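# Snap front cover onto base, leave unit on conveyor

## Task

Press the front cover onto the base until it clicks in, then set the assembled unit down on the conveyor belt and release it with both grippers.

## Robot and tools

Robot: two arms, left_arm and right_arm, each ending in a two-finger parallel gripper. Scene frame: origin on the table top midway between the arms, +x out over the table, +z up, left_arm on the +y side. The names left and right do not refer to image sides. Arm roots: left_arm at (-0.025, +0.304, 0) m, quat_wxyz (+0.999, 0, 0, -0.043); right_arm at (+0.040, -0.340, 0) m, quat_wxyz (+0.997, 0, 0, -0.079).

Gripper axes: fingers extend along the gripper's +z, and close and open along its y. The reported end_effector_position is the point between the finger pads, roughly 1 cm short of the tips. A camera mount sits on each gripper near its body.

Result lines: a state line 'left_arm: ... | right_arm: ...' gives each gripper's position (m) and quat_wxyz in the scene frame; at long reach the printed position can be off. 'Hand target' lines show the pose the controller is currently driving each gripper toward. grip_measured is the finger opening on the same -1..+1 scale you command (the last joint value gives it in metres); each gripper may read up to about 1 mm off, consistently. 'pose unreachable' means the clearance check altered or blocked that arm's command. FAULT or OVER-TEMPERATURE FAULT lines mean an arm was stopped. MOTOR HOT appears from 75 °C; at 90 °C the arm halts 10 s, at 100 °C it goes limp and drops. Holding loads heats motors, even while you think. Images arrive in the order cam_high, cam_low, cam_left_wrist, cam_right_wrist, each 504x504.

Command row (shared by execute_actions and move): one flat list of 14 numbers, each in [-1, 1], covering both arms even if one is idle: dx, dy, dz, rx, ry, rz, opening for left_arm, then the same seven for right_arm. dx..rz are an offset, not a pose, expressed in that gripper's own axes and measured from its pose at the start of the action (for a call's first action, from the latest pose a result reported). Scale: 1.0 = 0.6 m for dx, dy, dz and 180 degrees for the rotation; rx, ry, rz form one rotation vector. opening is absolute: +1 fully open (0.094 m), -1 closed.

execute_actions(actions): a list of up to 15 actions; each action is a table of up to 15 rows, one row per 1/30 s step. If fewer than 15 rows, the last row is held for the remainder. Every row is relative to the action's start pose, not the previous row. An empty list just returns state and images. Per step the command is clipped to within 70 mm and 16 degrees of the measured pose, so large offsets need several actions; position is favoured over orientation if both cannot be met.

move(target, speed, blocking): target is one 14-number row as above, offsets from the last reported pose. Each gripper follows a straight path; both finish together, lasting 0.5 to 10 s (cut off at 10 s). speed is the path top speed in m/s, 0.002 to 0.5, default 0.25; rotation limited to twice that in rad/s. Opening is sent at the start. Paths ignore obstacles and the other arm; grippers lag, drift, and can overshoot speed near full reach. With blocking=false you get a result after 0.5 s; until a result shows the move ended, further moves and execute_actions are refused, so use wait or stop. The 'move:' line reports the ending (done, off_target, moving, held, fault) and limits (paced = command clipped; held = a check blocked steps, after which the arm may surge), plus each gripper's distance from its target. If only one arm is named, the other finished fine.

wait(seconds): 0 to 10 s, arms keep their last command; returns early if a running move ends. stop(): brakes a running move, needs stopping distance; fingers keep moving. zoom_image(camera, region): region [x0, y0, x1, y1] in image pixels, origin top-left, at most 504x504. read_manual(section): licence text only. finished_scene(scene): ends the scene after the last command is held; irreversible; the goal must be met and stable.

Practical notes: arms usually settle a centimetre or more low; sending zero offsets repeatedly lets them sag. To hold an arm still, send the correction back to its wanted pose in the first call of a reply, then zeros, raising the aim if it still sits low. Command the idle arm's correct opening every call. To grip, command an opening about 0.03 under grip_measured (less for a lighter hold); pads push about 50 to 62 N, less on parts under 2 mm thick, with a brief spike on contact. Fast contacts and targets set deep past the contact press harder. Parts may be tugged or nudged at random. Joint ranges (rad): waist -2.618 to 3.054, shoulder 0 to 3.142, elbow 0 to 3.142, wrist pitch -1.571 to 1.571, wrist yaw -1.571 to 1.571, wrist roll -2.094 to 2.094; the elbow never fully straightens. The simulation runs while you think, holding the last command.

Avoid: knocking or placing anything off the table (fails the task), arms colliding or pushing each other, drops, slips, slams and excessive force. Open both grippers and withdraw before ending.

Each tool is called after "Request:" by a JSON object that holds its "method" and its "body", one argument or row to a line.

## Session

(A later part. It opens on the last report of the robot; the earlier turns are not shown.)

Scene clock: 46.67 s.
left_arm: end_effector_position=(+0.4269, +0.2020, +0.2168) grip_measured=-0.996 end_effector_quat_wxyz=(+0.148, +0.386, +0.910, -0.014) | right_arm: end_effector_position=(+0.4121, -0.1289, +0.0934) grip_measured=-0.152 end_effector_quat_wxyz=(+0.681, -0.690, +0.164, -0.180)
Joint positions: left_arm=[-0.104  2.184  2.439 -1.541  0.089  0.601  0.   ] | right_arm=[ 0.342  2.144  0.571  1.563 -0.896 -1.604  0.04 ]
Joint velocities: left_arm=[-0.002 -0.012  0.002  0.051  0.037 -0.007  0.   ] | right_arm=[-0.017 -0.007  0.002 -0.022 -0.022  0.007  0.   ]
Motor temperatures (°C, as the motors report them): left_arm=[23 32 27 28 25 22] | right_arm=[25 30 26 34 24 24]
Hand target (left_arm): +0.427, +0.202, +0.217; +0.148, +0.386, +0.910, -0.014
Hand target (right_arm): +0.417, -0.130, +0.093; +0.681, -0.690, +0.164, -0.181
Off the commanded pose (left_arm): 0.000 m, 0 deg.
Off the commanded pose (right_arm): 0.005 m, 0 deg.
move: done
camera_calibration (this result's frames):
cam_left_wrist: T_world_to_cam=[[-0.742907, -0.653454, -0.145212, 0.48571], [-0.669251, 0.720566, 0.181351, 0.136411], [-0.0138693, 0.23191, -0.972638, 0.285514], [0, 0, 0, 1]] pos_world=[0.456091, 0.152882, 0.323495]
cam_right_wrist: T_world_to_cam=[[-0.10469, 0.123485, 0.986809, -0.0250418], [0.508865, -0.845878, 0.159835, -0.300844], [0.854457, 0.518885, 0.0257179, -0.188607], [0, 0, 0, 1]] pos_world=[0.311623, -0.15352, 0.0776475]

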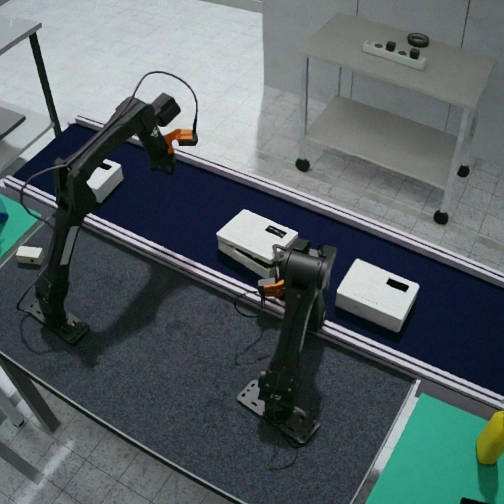

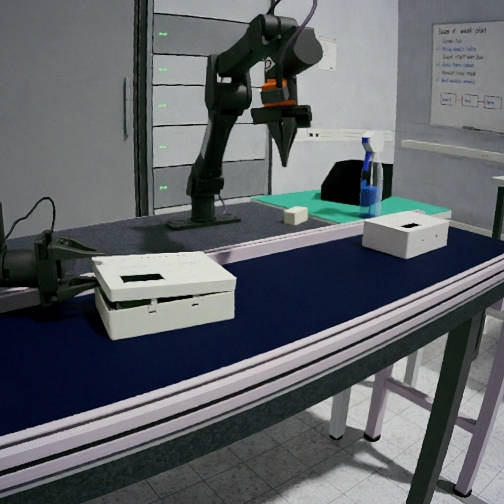

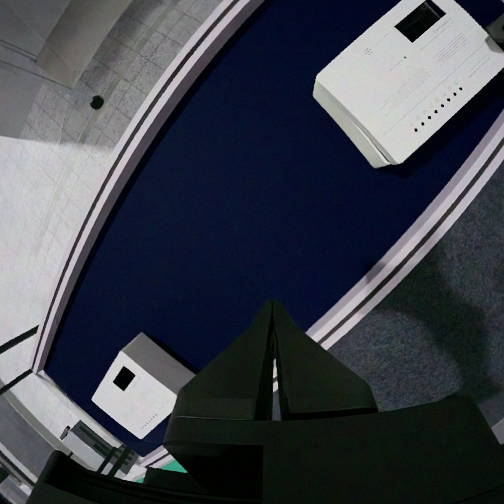

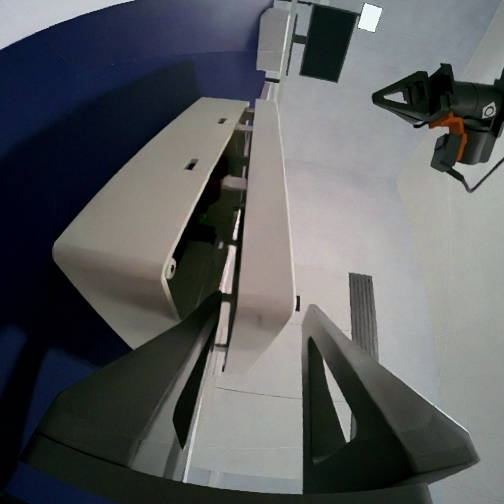

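Request:
{"method": "move", "body": {
  "target": [0,0,0,0,0,0,-1, 0.008,0.0,0.002,0,0,0,-0.47],
  "speed": 0.02
}}

Request:
{"method": "move", "body": {
  "target": [0,0,0,0,0,0,-1, 0.0,0.0,0.0,0,-0.009,0,-0.47],
  "speed": 0.01
}}

Request:
{"method": "move", "body": {
  "target": [0,0,0,0,0,0,-1, 0.0,0.0,0.0,0,0,0,-0.15],
  "speed": 0.02
}}

Request:
{"method": "zoom_image", "body": {
  "camera": "cam_low",
  "region": [40, 220, 280, 350]
}}

Scene clock: 48.27 s.
left_arm: end_effector_position=(+0.4269, +0.2020, +0.2168) grip_measured=-0.996 end_effector_quat_wxyz=(+0.148, +0.386, +0.910, -0.014) | right_arm: end_effector_position=(+0.4121, -0.1289, +0.0934) grip_measured=-0.468 end_effector_quat_wxyz=(+0.681, -0.690, +0.164, -0.180)
Joint positions: left_arm=[-0.104  2.184  2.439 -1.541  0.089  0.601  0.   ] | right_arm=[ 0.342  2.144  0.571  1.563 -0.896 -1.604  0.025]
Joint velocities: left_arm=[-0.002  0.007 -0.012  0.007 -0.037  0.007 -0.   ] | right_arm=[ 0.002 -0.002 -0.007  0.037  0.022  0.022 -0.   ]
Motor temperatures (°C, as the motors report them): left_arm=[23 32 27 28 25 22] | right_arm=[25 30 26 34 24 24]
Hand target (left_arm): +0.427, +0.202, +0.217; +0.148, +0.386, +0.910, -0.014
Hand target (right_arm): +0.417, -0.130, +0.093; +0.681, -0.690, +0.164, -0.181
Off the commanded pose (left_arm): 0.000 m, 0 deg.
Off the commanded pose (right_arm): 0.005 m, 0 deg.
move: done
camera_calibration (this result's frames):
cam_left_wrist: T_world_to_cam=[[-0.742907, -0.653454, -0.145212, 0.48571], [-0.669251, 0.720566, 0.181351, 0.136411], [-0.0138693, 0.23191, -0.972638, 0.285514], [0, 0, 0, 1]] pos_world=[0.456091, 0.152882, 0.323495]
cam_right_wrist: T_world_to_cam=[[-0.10469, 0.123485, 0.986809, -0.0250418], [0.508865, -0.845878, 0.159835, -0.300844], [0.854457, 0.518885, 0.0257179, -0.188607], [0, 0, 0, 1]] pos_world=[0.311623, -0.15352, 0.0776475]

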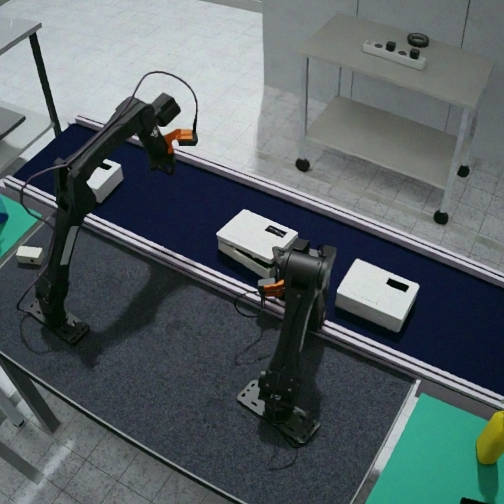

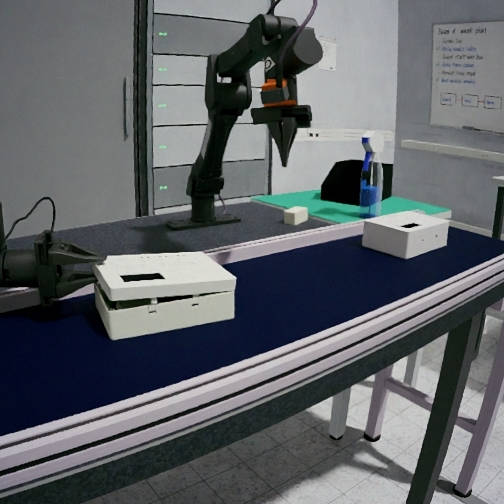

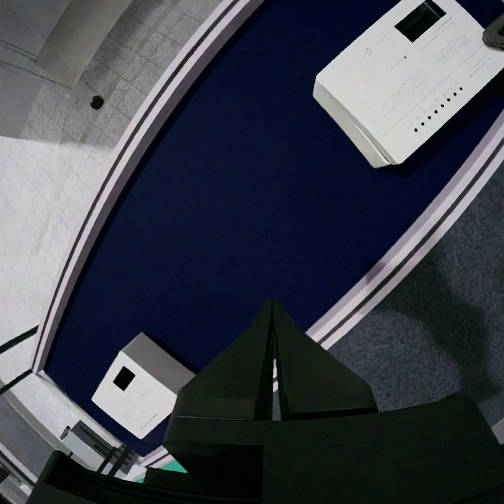

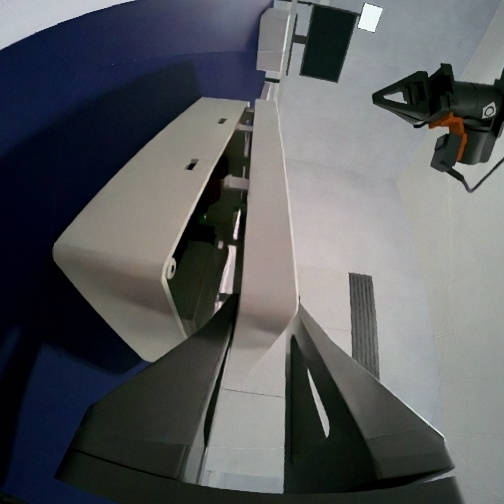

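Scene clock: 49.90 s.
left_arm: end_effector_position=(+0.4269, +0.2020, +0.2168) grip_measured=-0.996 end_effector_quat_wxyz=(+0.148, +0.386, +0.910, -0.014) | right_arm: end_effector_position=(+0.4086, -0.1271, +0.0934) grip_measured=-0.468 end_effector_quat_wxyz=(+0.683, -0.692, +0.157, -0.173)
Joint positions: left_arm=[-0.104  2.184  2.439 -1.541  0.089  0.601  0.   ] | right_arm=[ 0.342  2.144  0.571  1.563 -0.918 -1.604  0.025]
Joint velocities: left_arm=[-0.007 -0.017 -0.027  0.007 -0.066  0.007 -0.001] | right_arm=[-0.002  0.012  0.017 -0.007  0.037  0.022  0.   ]
Motor temperatures (°C, as the motors report them): left_arm=[23 32 27 28 25 22] | right_arm=[25 30 26 34 24 24]
Hand target (left_arm): +0.427, +0.202, +0.217; +0.148, +0.386, +0.910, -0.014
Hand target (right_arm): +0.412, -0.129, +0.093; +0.684, -0.692, +0.155, -0.171
Off the commanded pose (left_arm): 0.000 m, 0 deg.
Off the commanded pose (right_arm): 0.004 m, 0 deg.
move: done
camera_calibration (this result's frames):
cam_left_wrist: T_world_to_cam=[[-0.742907, -0.653454, -0.145212, 0.48571], [-0.669251, 0.720566, 0.181351, 0.136411], [-0.0138693, 0.23191, -0.972638, 0.285514], [0, 0, 0, 1]] pos_world=[0.456091, 0.152882, 0.323495]
cam_right_wrist: T_world_to_cam=[[-0.107308, 0.120962, 0.98684, -0.0249083], [0.527142, -0.83465, 0.159628, -0.303605], [0.842975, 0.537334, 0.0258001, -0.179575], [0, 0, 0, 1]] pos_world=[0.308748, -0.153899, 0.0776775]

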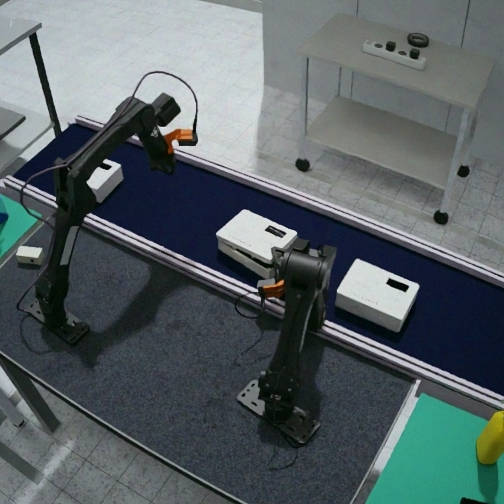

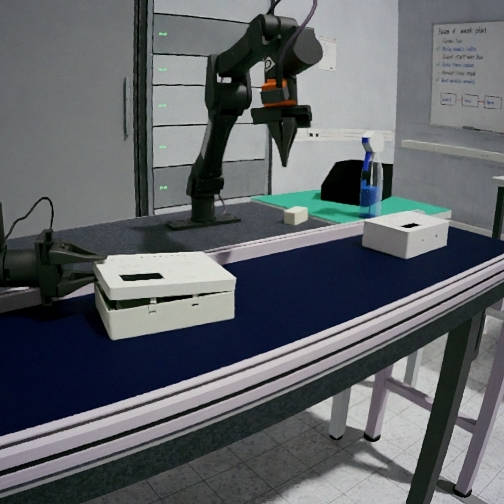

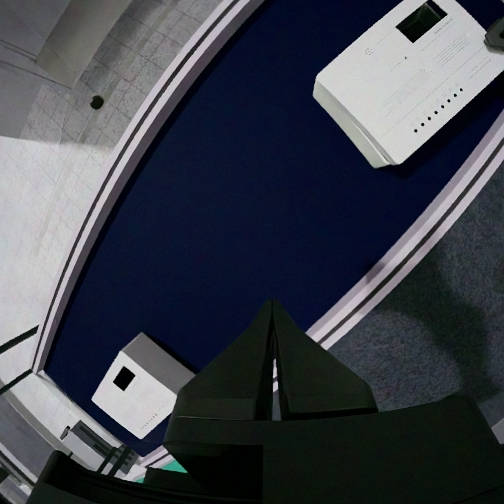

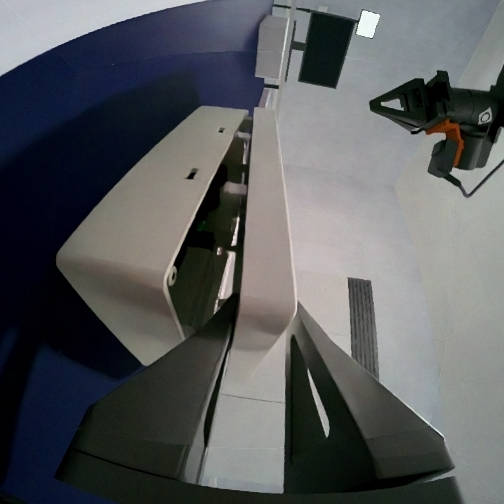

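Scene clock: 50.40 s.
left_arm: end_effector_position=(+0.4269, +0.2020, +0.2168) grip_measured=-0.996 end_effector_quat_wxyz=(+0.148, +0.386, +0.910, -0.014) | right_arm: end_effector_position=(+0.4086, -0.1271, +0.0934) grip_measured=-0.152 end_effector_quat_wxyz=(+0.683, -0.692, +0.156, -0.173)
Joint positions: left_arm=[-0.104  2.184  2.439 -1.541  0.089  0.601  0.   ] | right_arm=[ 0.342  2.144  0.571  1.563 -0.918 -1.605  0.04 ]
Joint velocities: left_arm=[ 0.007  0.012 -0.007 -0.022 -0.037 -0.022  0.   ] | right_arm=[ 0.007 -0.002 -0.002 -0.051 -0.051  0.037 -0.001]
Motor temperatures (°C, as the motors report them): left_arm=[23 32 27 28 25 22] | right_arm=[25 30 26 34 24 24]
Hand target (left_arm): +0.427, +0.202, +0.217; +0.148, +0.386, +0.910, -0.014
Hand target (right_arm): +0.409, -0.127, +0.093; +0.683, -0.692, +0.156, -0.173
Off the commanded pose (left_arm): 0.000 m, 0 deg.
Off the commanded pose (right_arm): 0.000 m, 0 deg.
move: done
camera_calibration (this result's frames):
cam_left_wrist: T_world_to_cam=[[-0.742907, -0.653454, -0.145212, 0.48571], [-0.669251, 0.720566, 0.181351, 0.136411], [-0.0138693, 0.23191, -0.972638, 0.285514], [0, 0, 0, 1]] pos_world=[0.456091, 0.152882, 0.323495]
cam_right_wrist: T_world_to_cam=[[-0.107643, 0.121133, 0.986783, -0.024744], [0.527089, -0.834621, 0.159952, -0.30361], [0.842965, 0.53734, 0.0259938, -0.179588], [0, 0, 0, 1]] pos_world=[0.308753, -0.153902, 0.0776482]

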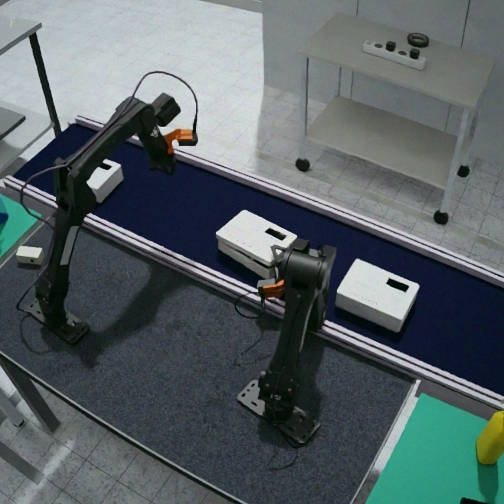

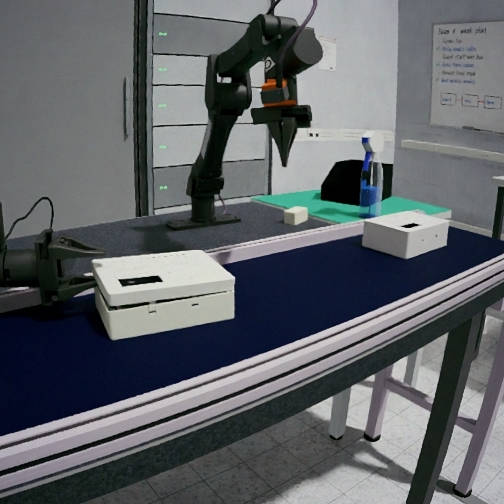

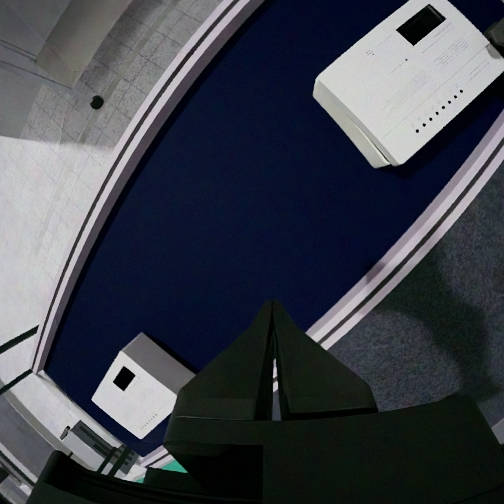

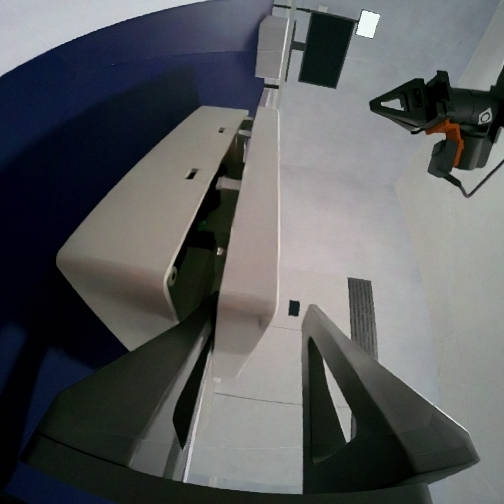

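Region (40, 220, 280, 350) of cam_low's 504x504 image, scaled by 2.100, with more detail than that image has; it fills the top 273 rows of this view, and the rest is white.

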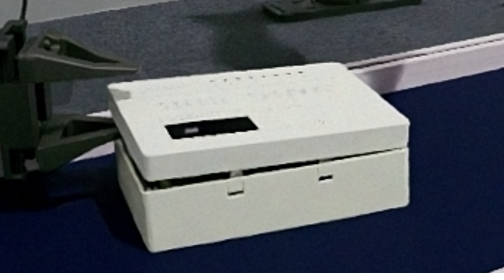

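Request:
{"method": "move", "body": {
  "target": [0,0,0,0,0,0,-1, 0.01,0.0,-0.07,0,0,0,-0.1],
  "speed": 0.04
}}

Request:
{"method": "zoom_image", "body": {
  "camera": "cam_low",
  "region": [40, 220, 280, 350]
}}

Scene clock: 51.93 s.
left_arm: end_effector_position=(+0.4269, +0.2020, +0.2168) grip_measured=-0.996 end_effector_quat_wxyz=(+0.148, +0.386, +0.910, -0.014) | right_arm: end_effector_position=(+0.4015, -0.1647, +0.0901) grip_measured=-0.102 end_effector_quat_wxyz=(+0.678, -0.696, +0.160, -0.172)
Joint positions: left_arm=[-0.104  2.184  2.439 -1.541  0.089  0.601  0.   ] | right_arm=[ 0.216  2.123  0.519  1.565 -1.039 -1.628  0.042]
Joint velocities: left_arm=[ 0.007  0.002 -0.012 -0.051 -0.095  0.022 -0.   ] | right_arm=[ 0.017 -0.007  0.017 -0.051  0.007 -0.022 -0.   ]
Motor temperatures (°C, as the motors report them): left_arm=[23 32 27 28 25 22] | right_arm=[25 30 26 34 24 24]
Hand target (left_arm): +0.427, +0.202, +0.217; +0.148, +0.386, +0.910, -0.014
Hand target (right_arm): +0.396, -0.168, +0.093; +0.679, -0.696, +0.157, -0.172
Off the commanded pose (left_arm): 0.000 m, 0 deg.
Off the commanded pose (right_arm): 0.008 m, 1 deg.
joint sent to its limit (right arm) — the command would take joint 4 (wrist pitch) past its upper limit, so that joint was sent only as far as its limit.
move: done
camera_calibration (this result's frames):
cam_left_wrist: T_world_to_cam=[[-0.742907, -0.653454, -0.145212, 0.48571], [-0.669251, 0.720566, 0.181351, 0.136411], [-0.0138693, 0.23191, -0.972638, 0.285514], [0, 0, 0, 1]] pos_world=[0.456091, 0.152882, 0.323495]
cam_right_wrist: T_world_to_cam=[[-0.0984608, 0.132509, 0.986279, -0.0194643], [0.524924, -0.835082, 0.164599, -0.330365], [0.845435, 0.533929, 0.0126654, -0.15361], [0, 0, 0, 1]] pos_world=[0.301368, -0.191286, 0.0755207]

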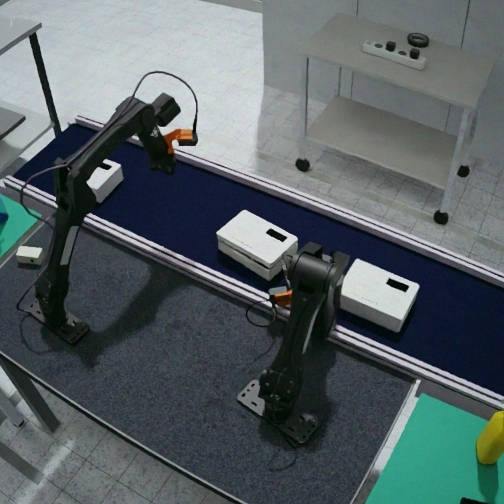

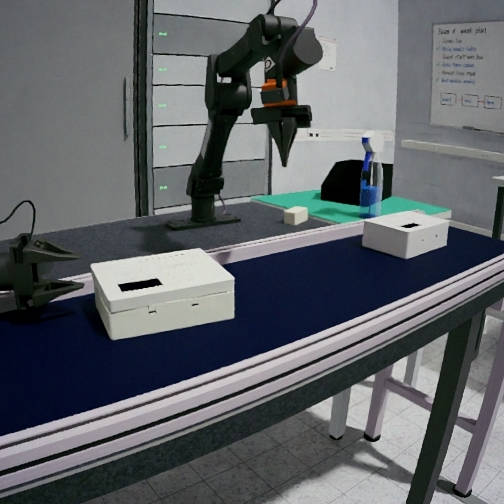

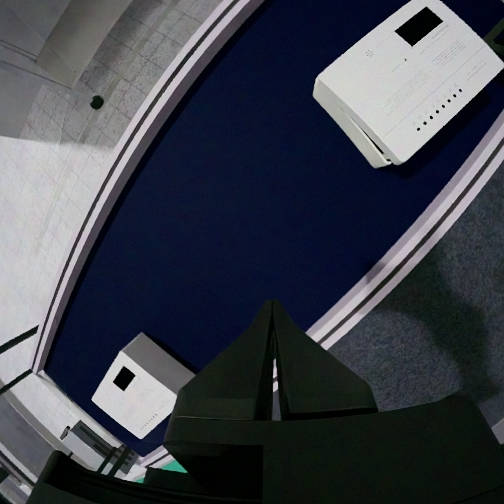

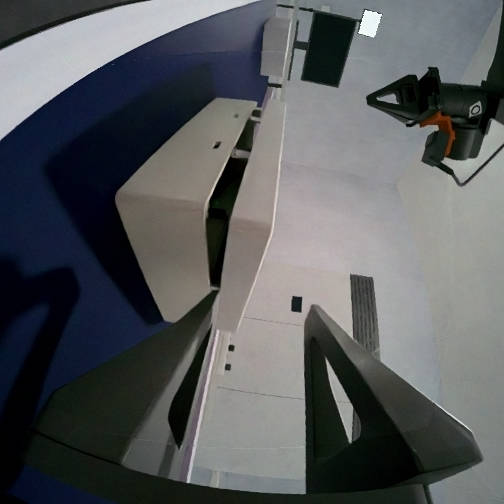

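Region (40, 220, 280, 350) of cam_low's 504x504 image, scaled by 2.100, with more detail than that image has; it fills the top 273 rows of this view, and the rest is white.

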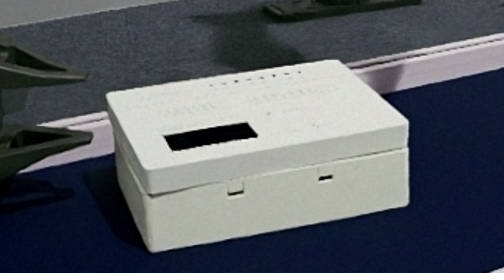

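Request:
{"method": "zoom_image", "body": {
  "camera": "cam_right_wrist",
  "region": [100, 70, 330, 340]
}}

Request:
{"method": "zoom_image", "body": {
  "camera": "cam_left_wrist",
  "region": [290, 0, 504, 190]
}}

Region (100, 70, 330, 340) of cam_right_wrist's 504x504 image, scaled by 1.867, with more detail than that image has; it fills the left 429 columns of this view, and the rest is white.

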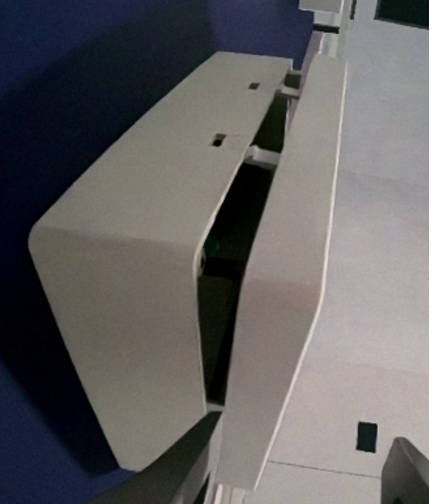

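Region (290, 0, 504, 190) of cam_left_wrist's 504x504 image, scaled by 2.355, with more detail than that image has; it fills the top 447 rows of this view, and the rest is white.

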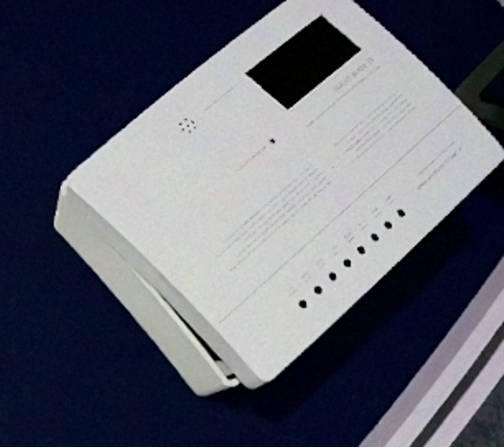

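Request:
{"method": "move", "body": {
  "target": [0,0,0,0,0,0,-1, -0.045,0.013,0.012,0,0,0,-1],
  "speed": 0.04
}}

Request:
{"method": "zoom_image", "body": {
  "camera": "cam_low",
  "region": [40, 220, 280, 350]
}}

Scene clock: 53.47 s.
left_arm: end_effector_position=(+0.4269, +0.2020, +0.2168) grip_measured=-0.996 end_effector_quat_wxyz=(+0.148, +0.386, +0.910, -0.014) | right_arm: end_effector_position=(+0.3870, -0.1492, +0.0799) grip_measured=-0.986 end_effector_quat_wxyz=(+0.669, -0.706, +0.161, -0.169)
Joint positions: left_arm=[-0.104  2.184  2.439 -1.541  0.089  0.601  0.   ] | right_arm=[ 0.276  2.123  0.47   1.567 -0.982 -1.665  0.001]
Joint velocities: left_arm=[-0.022  0.002  0.017 -0.051 -0.007  0.022  0.   ] | right_arm=[ 0.007  0.002  0.002 -0.007  0.081  0.037 -0.001]
Motor temperatures (°C, as the motors report them): left_arm=[23 32 27 28 25 22] | right_arm=[25 30 26 35 24 24]
Hand target (left_arm): +0.427, +0.202, +0.217; +0.148, +0.386, +0.910, -0.014
Hand target (right_arm): +0.381, -0.146, +0.082; +0.669, -0.707, +0.160, -0.167
Off the commanded pose (left_arm): 0.000 m, 0 deg.
Off the commanded pose (right_arm): 0.007 m, 2 deg.
joint sent to its limit (right arm) — the command would take joint 4 (wrist pitch) past its upper limit, so that joint was sent only as far as its limit.
move: done
camera_calibration (this result's frames):
cam_left_wrist: T_world_to_cam=[[-0.742907, -0.653454, -0.145212, 0.48571], [-0.669251, 0.720566, 0.181351, 0.136411], [-0.0138693, 0.23191, -0.972638, 0.285514], [0, 0, 0, 1]] pos_world=[0.456091, 0.152882, 0.323495]
cam_right_wrist: T_world_to_cam=[[-0.0868726, 0.156151, 0.983906, -0.0135989], [0.530386, -0.828781, 0.178361, -0.310438], [0.843294, 0.537344, -0.0108216, -0.146309], [0, 0, 0, 1]] pos_world=[0.286852, -0.176544, 0.0671668]

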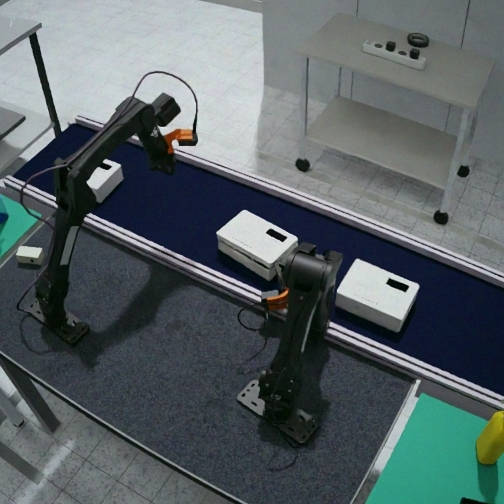

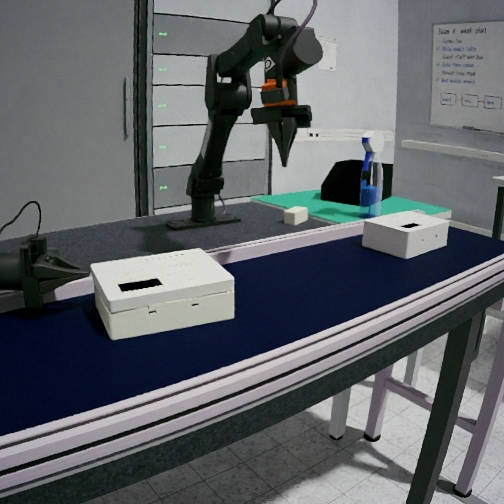

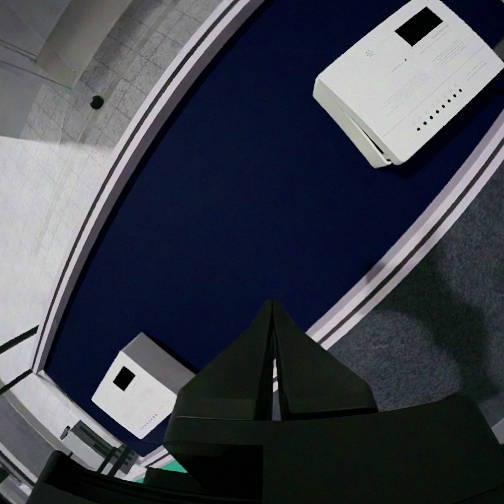

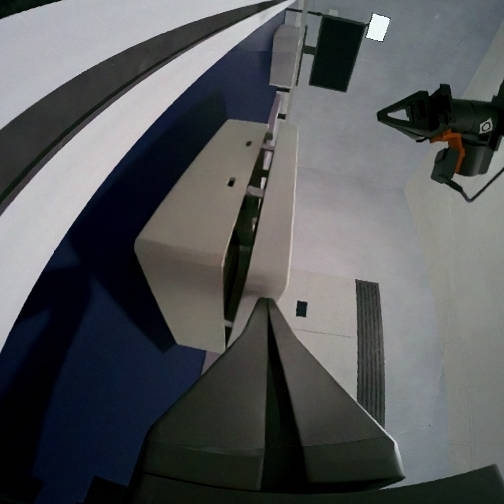

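Region (40, 220, 280, 350) of cam_low's 504x504 image, scaled by 2.100, with more detail than that image has; it fills the top 273 rows of this view, and the rest is white.

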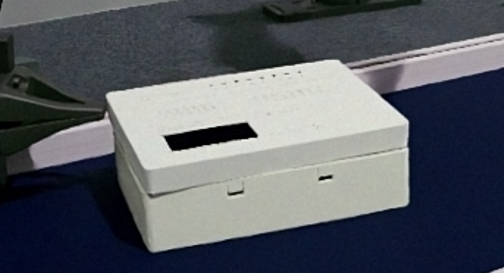

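Request:
{"method": "move", "body": {
  "target": [0,0,0,0,0,0,-1, -0.008,0,0.02,0,0,0,-1],
  "speed": 0.015
}}

Request:
{"method": "zoom_image", "body": {
  "camera": "cam_low",
  "region": [40, 220, 280, 350]
}}

Request:
{"method": "zoom_image", "body": {
  "camera": "cam_left_wrist",
  "region": [290, 0, 504, 190]
}}

Scene clock: 54.73 s.
left_arm: end_effector_position=(+0.4269, +0.2020, +0.2168) grip_measured=-0.996 end_effector_quat_wxyz=(+0.148, +0.386, +0.910, -0.014) | right_arm: end_effector_position=(+0.3878, -0.1425, +0.0793) grip_measured=-0.986 end_effector_quat_wxyz=(+0.667, -0.706, +0.165, -0.173)
Joint positions: left_arm=[-0.104  2.184  2.439 -1.541  0.089  0.601  0.   ] | right_arm=[ 0.305  2.123  0.469  1.567 -0.94  -1.665  0.001]
Joint velocities: left_arm=[ 0.017 -0.007 -0.007  0.007 -0.022  0.007  0.001] | right_arm=[-0.002  0.007 -0.002  0.007 -0.081  0.037 -0.   ]
Motor temperatures (°C, as the motors report them): left_arm=[23 32 27 28 25 22] | right_arm=[25 30 26 35 24 24]
Hand target (left_arm): +0.427, +0.202, +0.217; +0.148, +0.386, +0.910, -0.014
Hand target (right_arm): +0.388, -0.136, +0.079; +0.669, -0.706, +0.161, -0.168
Off the commanded pose (left_arm): 0.000 m, 0 deg.
Off the commanded pose (right_arm): 0.006 m, 1 deg.
joint sent to its limit (right arm) — the command would take joint 4 (wrist pitch) past its upper limit, so that joint was sent only as far as its limit.
move: done
camera_calibration (this result's frames):
cam_left_wrist: T_world_to_cam=[[-0.742907, -0.653454, -0.145212, 0.48571], [-0.669251, 0.720566, 0.181351, 0.136411], [-0.0138693, 0.23191, -0.972638, 0.285514], [0, 0, 0, 1]] pos_world=[0.456091, 0.152882, 0.323495]
cam_right_wrist: T_world_to_cam=[[-0.0853278, 0.160943, 0.983268, -0.013852], [0.519981, -0.834621, 0.181736, -0.302234], [0.849905, 0.526788, -0.0124708, -0.15456], [0, 0, 0, 1]] pos_world=[0.287335, -0.168601, 0.0666194]

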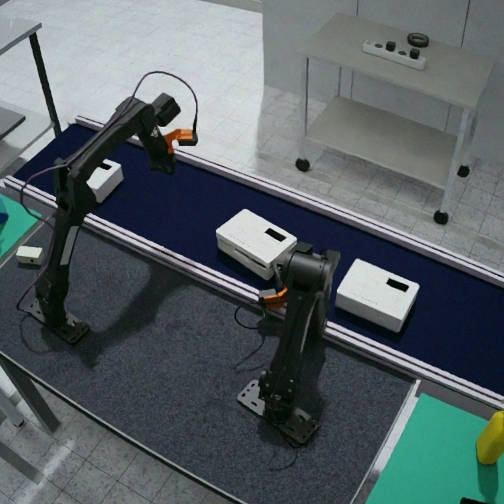

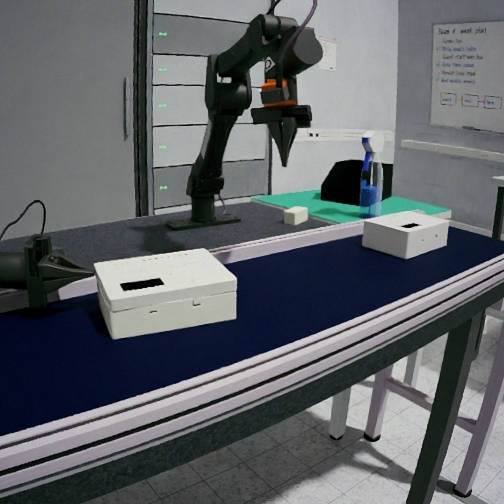

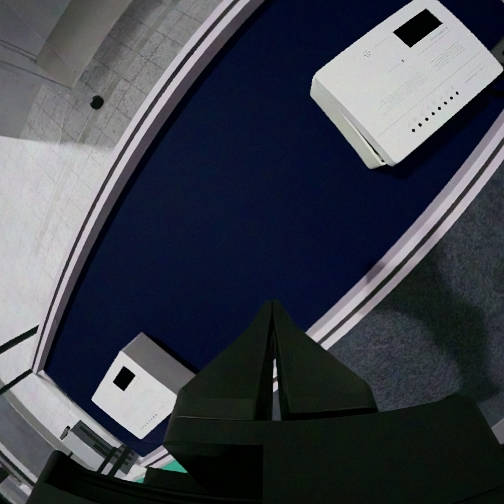

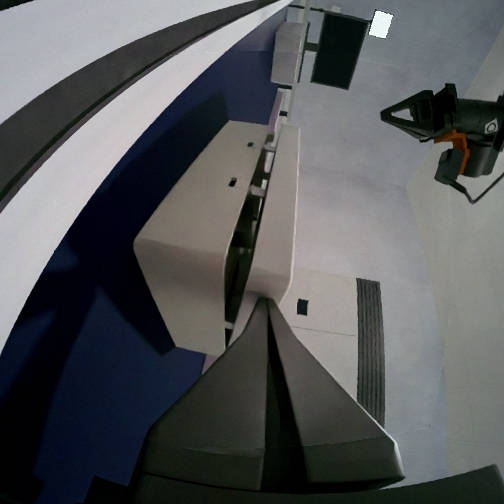

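Region (40, 220, 280, 350) of cam_low's 504x504 image, scaled by 2.100, with more detail than that image has; it fills the top 273 rows of this view, and the rest is white.

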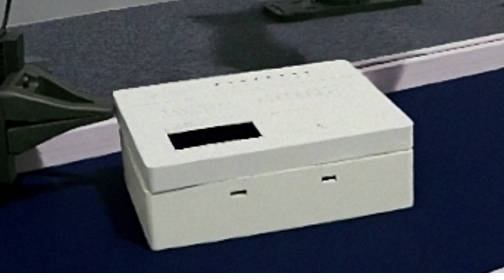

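Region (290, 0, 504, 190) of cam_left_wrist's 504x504 image, scaled by 2.355, with more detail than that image has; it fills the top 447 rows of this view, and the rest is white.

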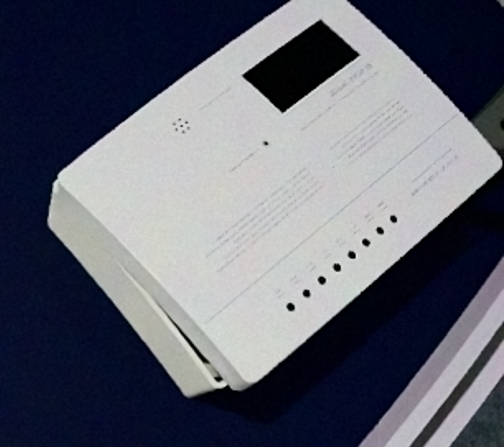

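Request:
{"method": "move", "body": {
  "target": [0,0,0,0,0,0,-1, -0.02,-0.11,-0.04,0,0,0,-0.66],
  "speed": 0.12
}}

Scene clock: 56.93 s.
left_arm: end_effector_position=(+0.4269, +0.2020, +0.2168) grip_measured=-0.996 end_effector_quat_wxyz=(+0.148, +0.386, +0.910, -0.014) | right_arm: end_effector_position=(+0.3708, -0.1514, +0.1478) grip_measured=-0.662 end_effector_quat_wxyz=(+0.669, -0.703, +0.160, -0.179)
Joint positions: left_arm=[-0.104  2.184  2.439 -1.541  0.089  0.601  0.   ] | right_arm=[ 0.28   1.708  0.408  1.228 -0.963 -1.667  0.016]
Joint velocities: left_arm=[-0.002 -0.012 -0.002  0.007 -0.007 -0.022 -0.   ] | right_arm=[ 0.012  0.012 -0.017 -0.095 -0.007 -0.007  0.   ]
Motor temperatures (°C, as the motors report them): left_arm=[23 32 27 28 25 22] | right_arm=[25 30 26 34 24 24]
Hand target (left_arm): +0.427, +0.202, +0.217; +0.148, +0.386, +0.910, -0.014
Hand target (right_arm): +0.367, -0.155, +0.147; +0.667, -0.706, +0.165, -0.173
Off the commanded pose (left_arm): 0.000 m, 0 deg.
Off the commanded pose (right_arm): 0.006 m, 1 deg.
move: done
camera_calibration (this result's frames):
cam_left_wrist: T_world_to_cam=[[-0.742907, -0.653454, -0.145212, 0.48571], [-0.669251, 0.720566, 0.181351, 0.136411], [-0.0138693, 0.23191, -0.972638, 0.285514], [0, 0, 0, 1]] pos_world=[0.456091, 0.152882, 0.323495]
cam_right_wrist: T_world_to_cam=[[-0.100308, 0.158257, 0.98229, -0.075999], [0.516191, -0.83573, 0.187356, -0.312828], [0.850579, 0.525842, 0.00213981, -0.137073], [0, 0, 0, 1]] pos_world=[0.270447, -0.177334, 0.133557]

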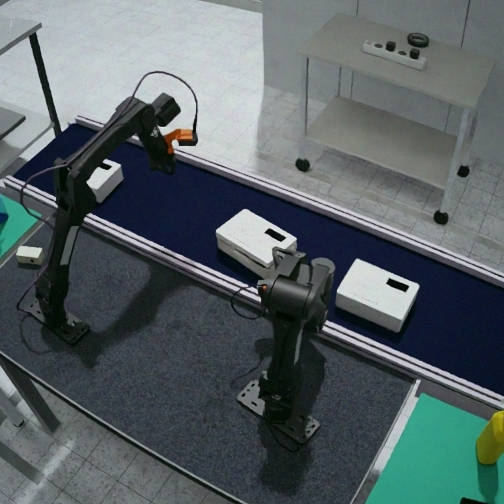

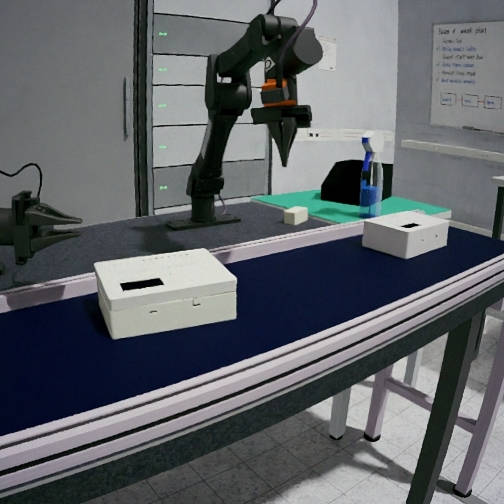

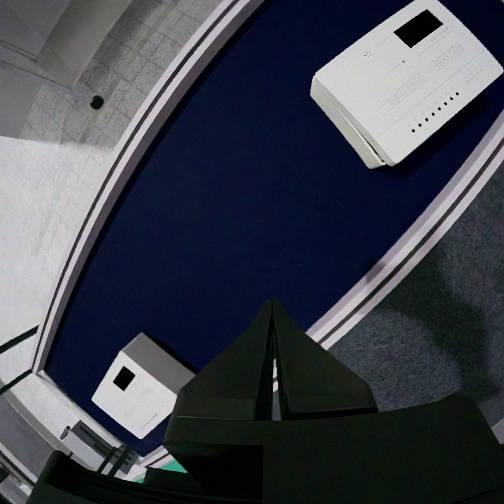

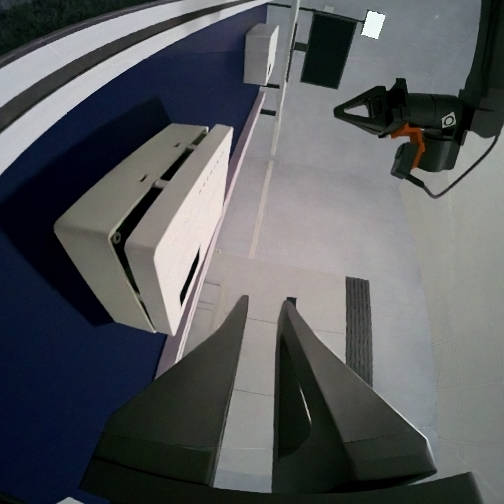

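Request:
{"method": "move", "body": {
  "target": [0,0,0,0,0,0,-1, -0.087,0.012,0.166,-0.277,0.351,0.223,-0.66],
  "speed": 0.3
}}

Scene clock: 60.50 s.
left_arm: end_effector_position=(+0.4269, +0.2020, +0.2168) grip_measured=-0.996 end_effector_quat_wxyz=(+0.148, +0.386, +0.910, -0.014) | right_arm: end_effector_position=(+0.3671, -0.0442, +0.1325) grip_measured=-0.662 end_effector_quat_wxyz=(-0.170, +0.631, -0.731, +0.196)
Joint positions: left_arm=[-0.104  2.184  2.439 -1.541  0.089  0.601  0.   ] | right_arm=[ 1.069  1.956  1.68  -1.017  0.451 -0.579  0.016]
Joint velocities: left_arm=[ 0.002 -0.007  0.002 -0.007 -0.007  0.051  0.   ] | right_arm=[ 0.007 -0.002  0.002 -0.081 -0.051 -0.022 -0.001]
Motor temperatures (°C, as the motors report them): left_arm=[23 33 27 28 25 22] | right_arm=[25 30 26 34 24 24]
Hand target (left_arm): +0.427, +0.202, +0.217; +0.148, +0.386, +0.910, -0.014
Hand target (right_arm): +0.367, -0.039, +0.137; +0.175, -0.628, +0.732, -0.198
Off the commanded pose (left_arm): 0.000 m, 0 deg.
Off the commanded pose (right_arm): 0.006 m, 2 deg.
move: done
camera_calibration (this result's frames):
cam_left_wrist: T_world_to_cam=[[-0.742907, -0.653454, -0.145212, 0.48571], [-0.669251, 0.720566, 0.181351, 0.136411], [-0.0138693, 0.23191, -0.972638, 0.285514], [0, 0, 0, 1]] pos_world=[0.456091, 0.152882, 0.323495]
cam_right_wrist: T_world_to_cam=[[0.892608, -0.00417602, 0.450815, -0.379547], [-0.258954, -0.823297, 0.505099, 0.0245446], [0.369045, -0.567596, -0.735962, 0.0359644], [0, 0, 0, 1]] pos_world=[0.33187, 0.0390357, 0.185176]

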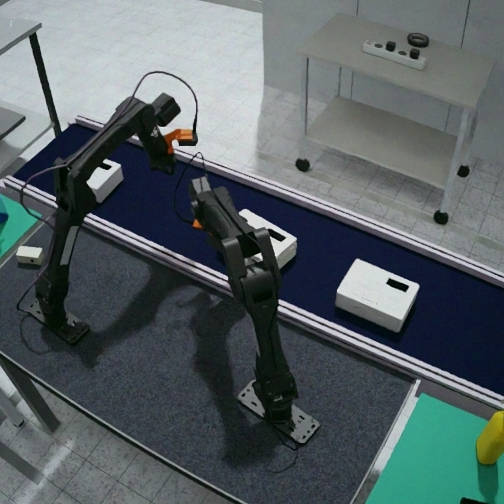

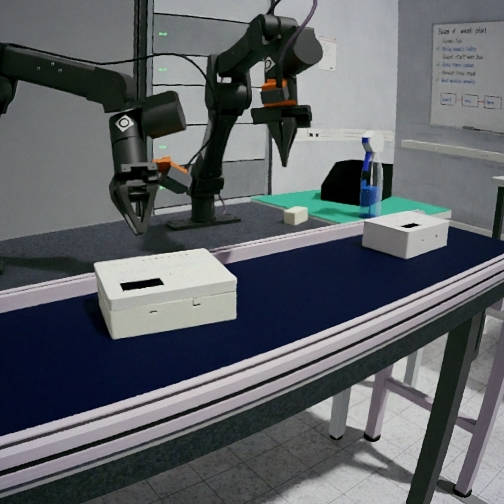

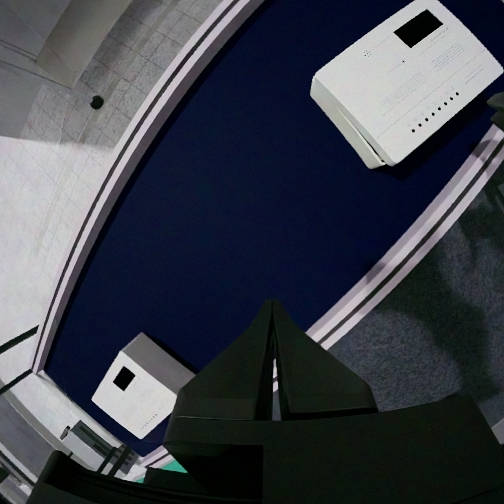

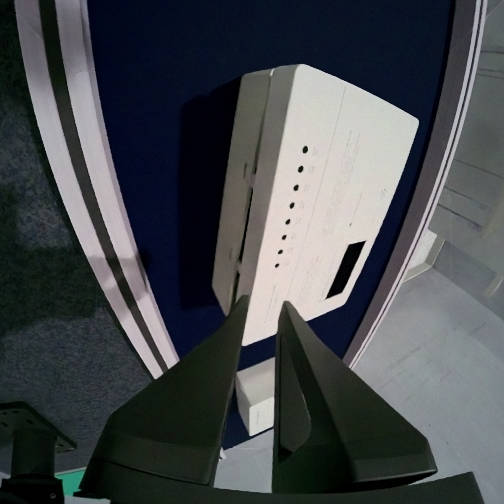

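Request:
{"method": "move", "body": {
  "target": [0,0,0,0,0,0,-1, -0.005,0,0.05,0,0,0,-0.66],
  "speed": 0.06
}}

Scene clock: 61.57 s.
left_arm: end_effector_position=(+0.4269, +0.2020, +0.2168) grip_measured=-0.996 end_effector_quat_wxyz=(+0.148, +0.386, +0.910, -0.014) | right_arm: end_effector_position=(+0.3797, -0.0413, +0.1109) grip_measured=-0.662 end_effector_quat_wxyz=(-0.171, +0.632, -0.729, +0.199)
Joint positions: left_arm=[-0.104  2.184  2.439 -1.541  0.089  0.601  0.   ] | right_arm=[ 1.051  1.999  1.652 -0.935  0.451 -0.603  0.016]
Joint velocities: left_arm=[ 0.007 -0.002  0.017 -0.007  0.007 -0.022 -0.   ] | right_arm=[-0.017 -0.017  0.002 -0.037 -0.007  0.051 -0.001]
Motor temperatures (°C, as the motors report them): left_arm=[23 33 27 28 25 22] | right_arm=[25 30 26 34 24 24]
Hand target (left_arm): +0.427, +0.202, +0.217; +0.148, +0.386, +0.910, -0.014
Hand target (right_arm): +0.382, -0.043, +0.106; +0.169, -0.631, +0.731, -0.197
Off the commanded pose (left_arm): 0.000 m, 0 deg.
Off the commanded pose (right_arm): 0.006 m, 0 deg.
move: done
camera_calibration (this result's frames):
cam_left_wrist: T_world_to_cam=[[-0.742907, -0.653454, -0.145212, 0.48571], [-0.669251, 0.720566, 0.181351, 0.136411], [-0.0138693, 0.23191, -0.972638, 0.285514], [0, 0, 0, 1]] pos_world=[0.456091, 0.152882, 0.323495]
cam_right_wrist: T_world_to_cam=[[0.890394, -0.000738627, 0.45519, -0.380499], [-0.259685, -0.822122, 0.506634, 0.0412377], [0.373848, -0.56931, -0.732205, 0.0147403], [0, 0, 0, 1]] pos_world=[0.343993, 0.0420132, 0.1631]

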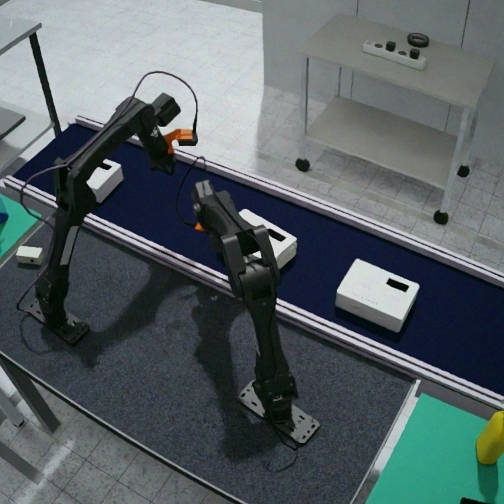

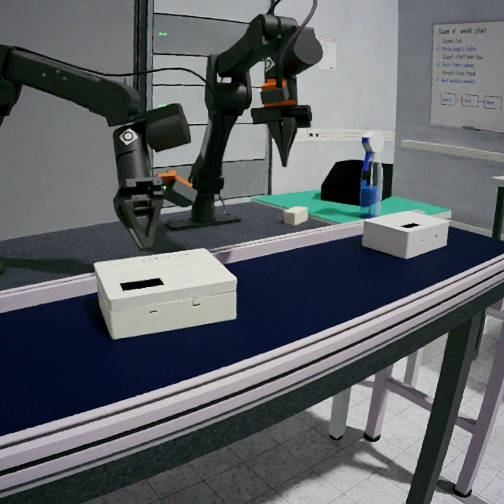

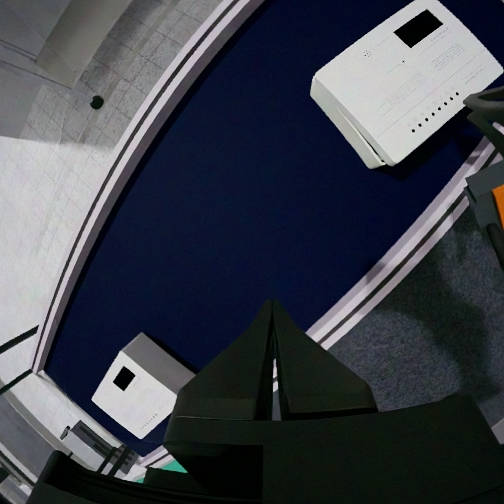

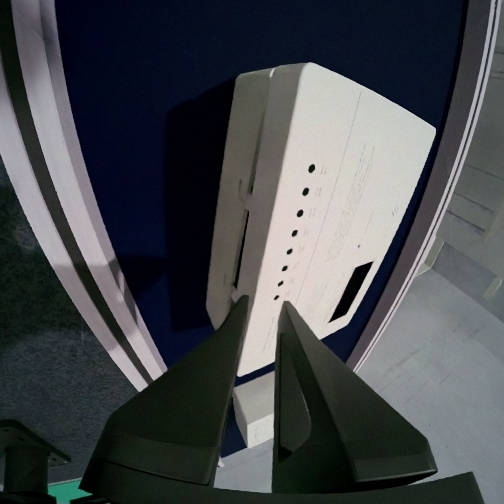

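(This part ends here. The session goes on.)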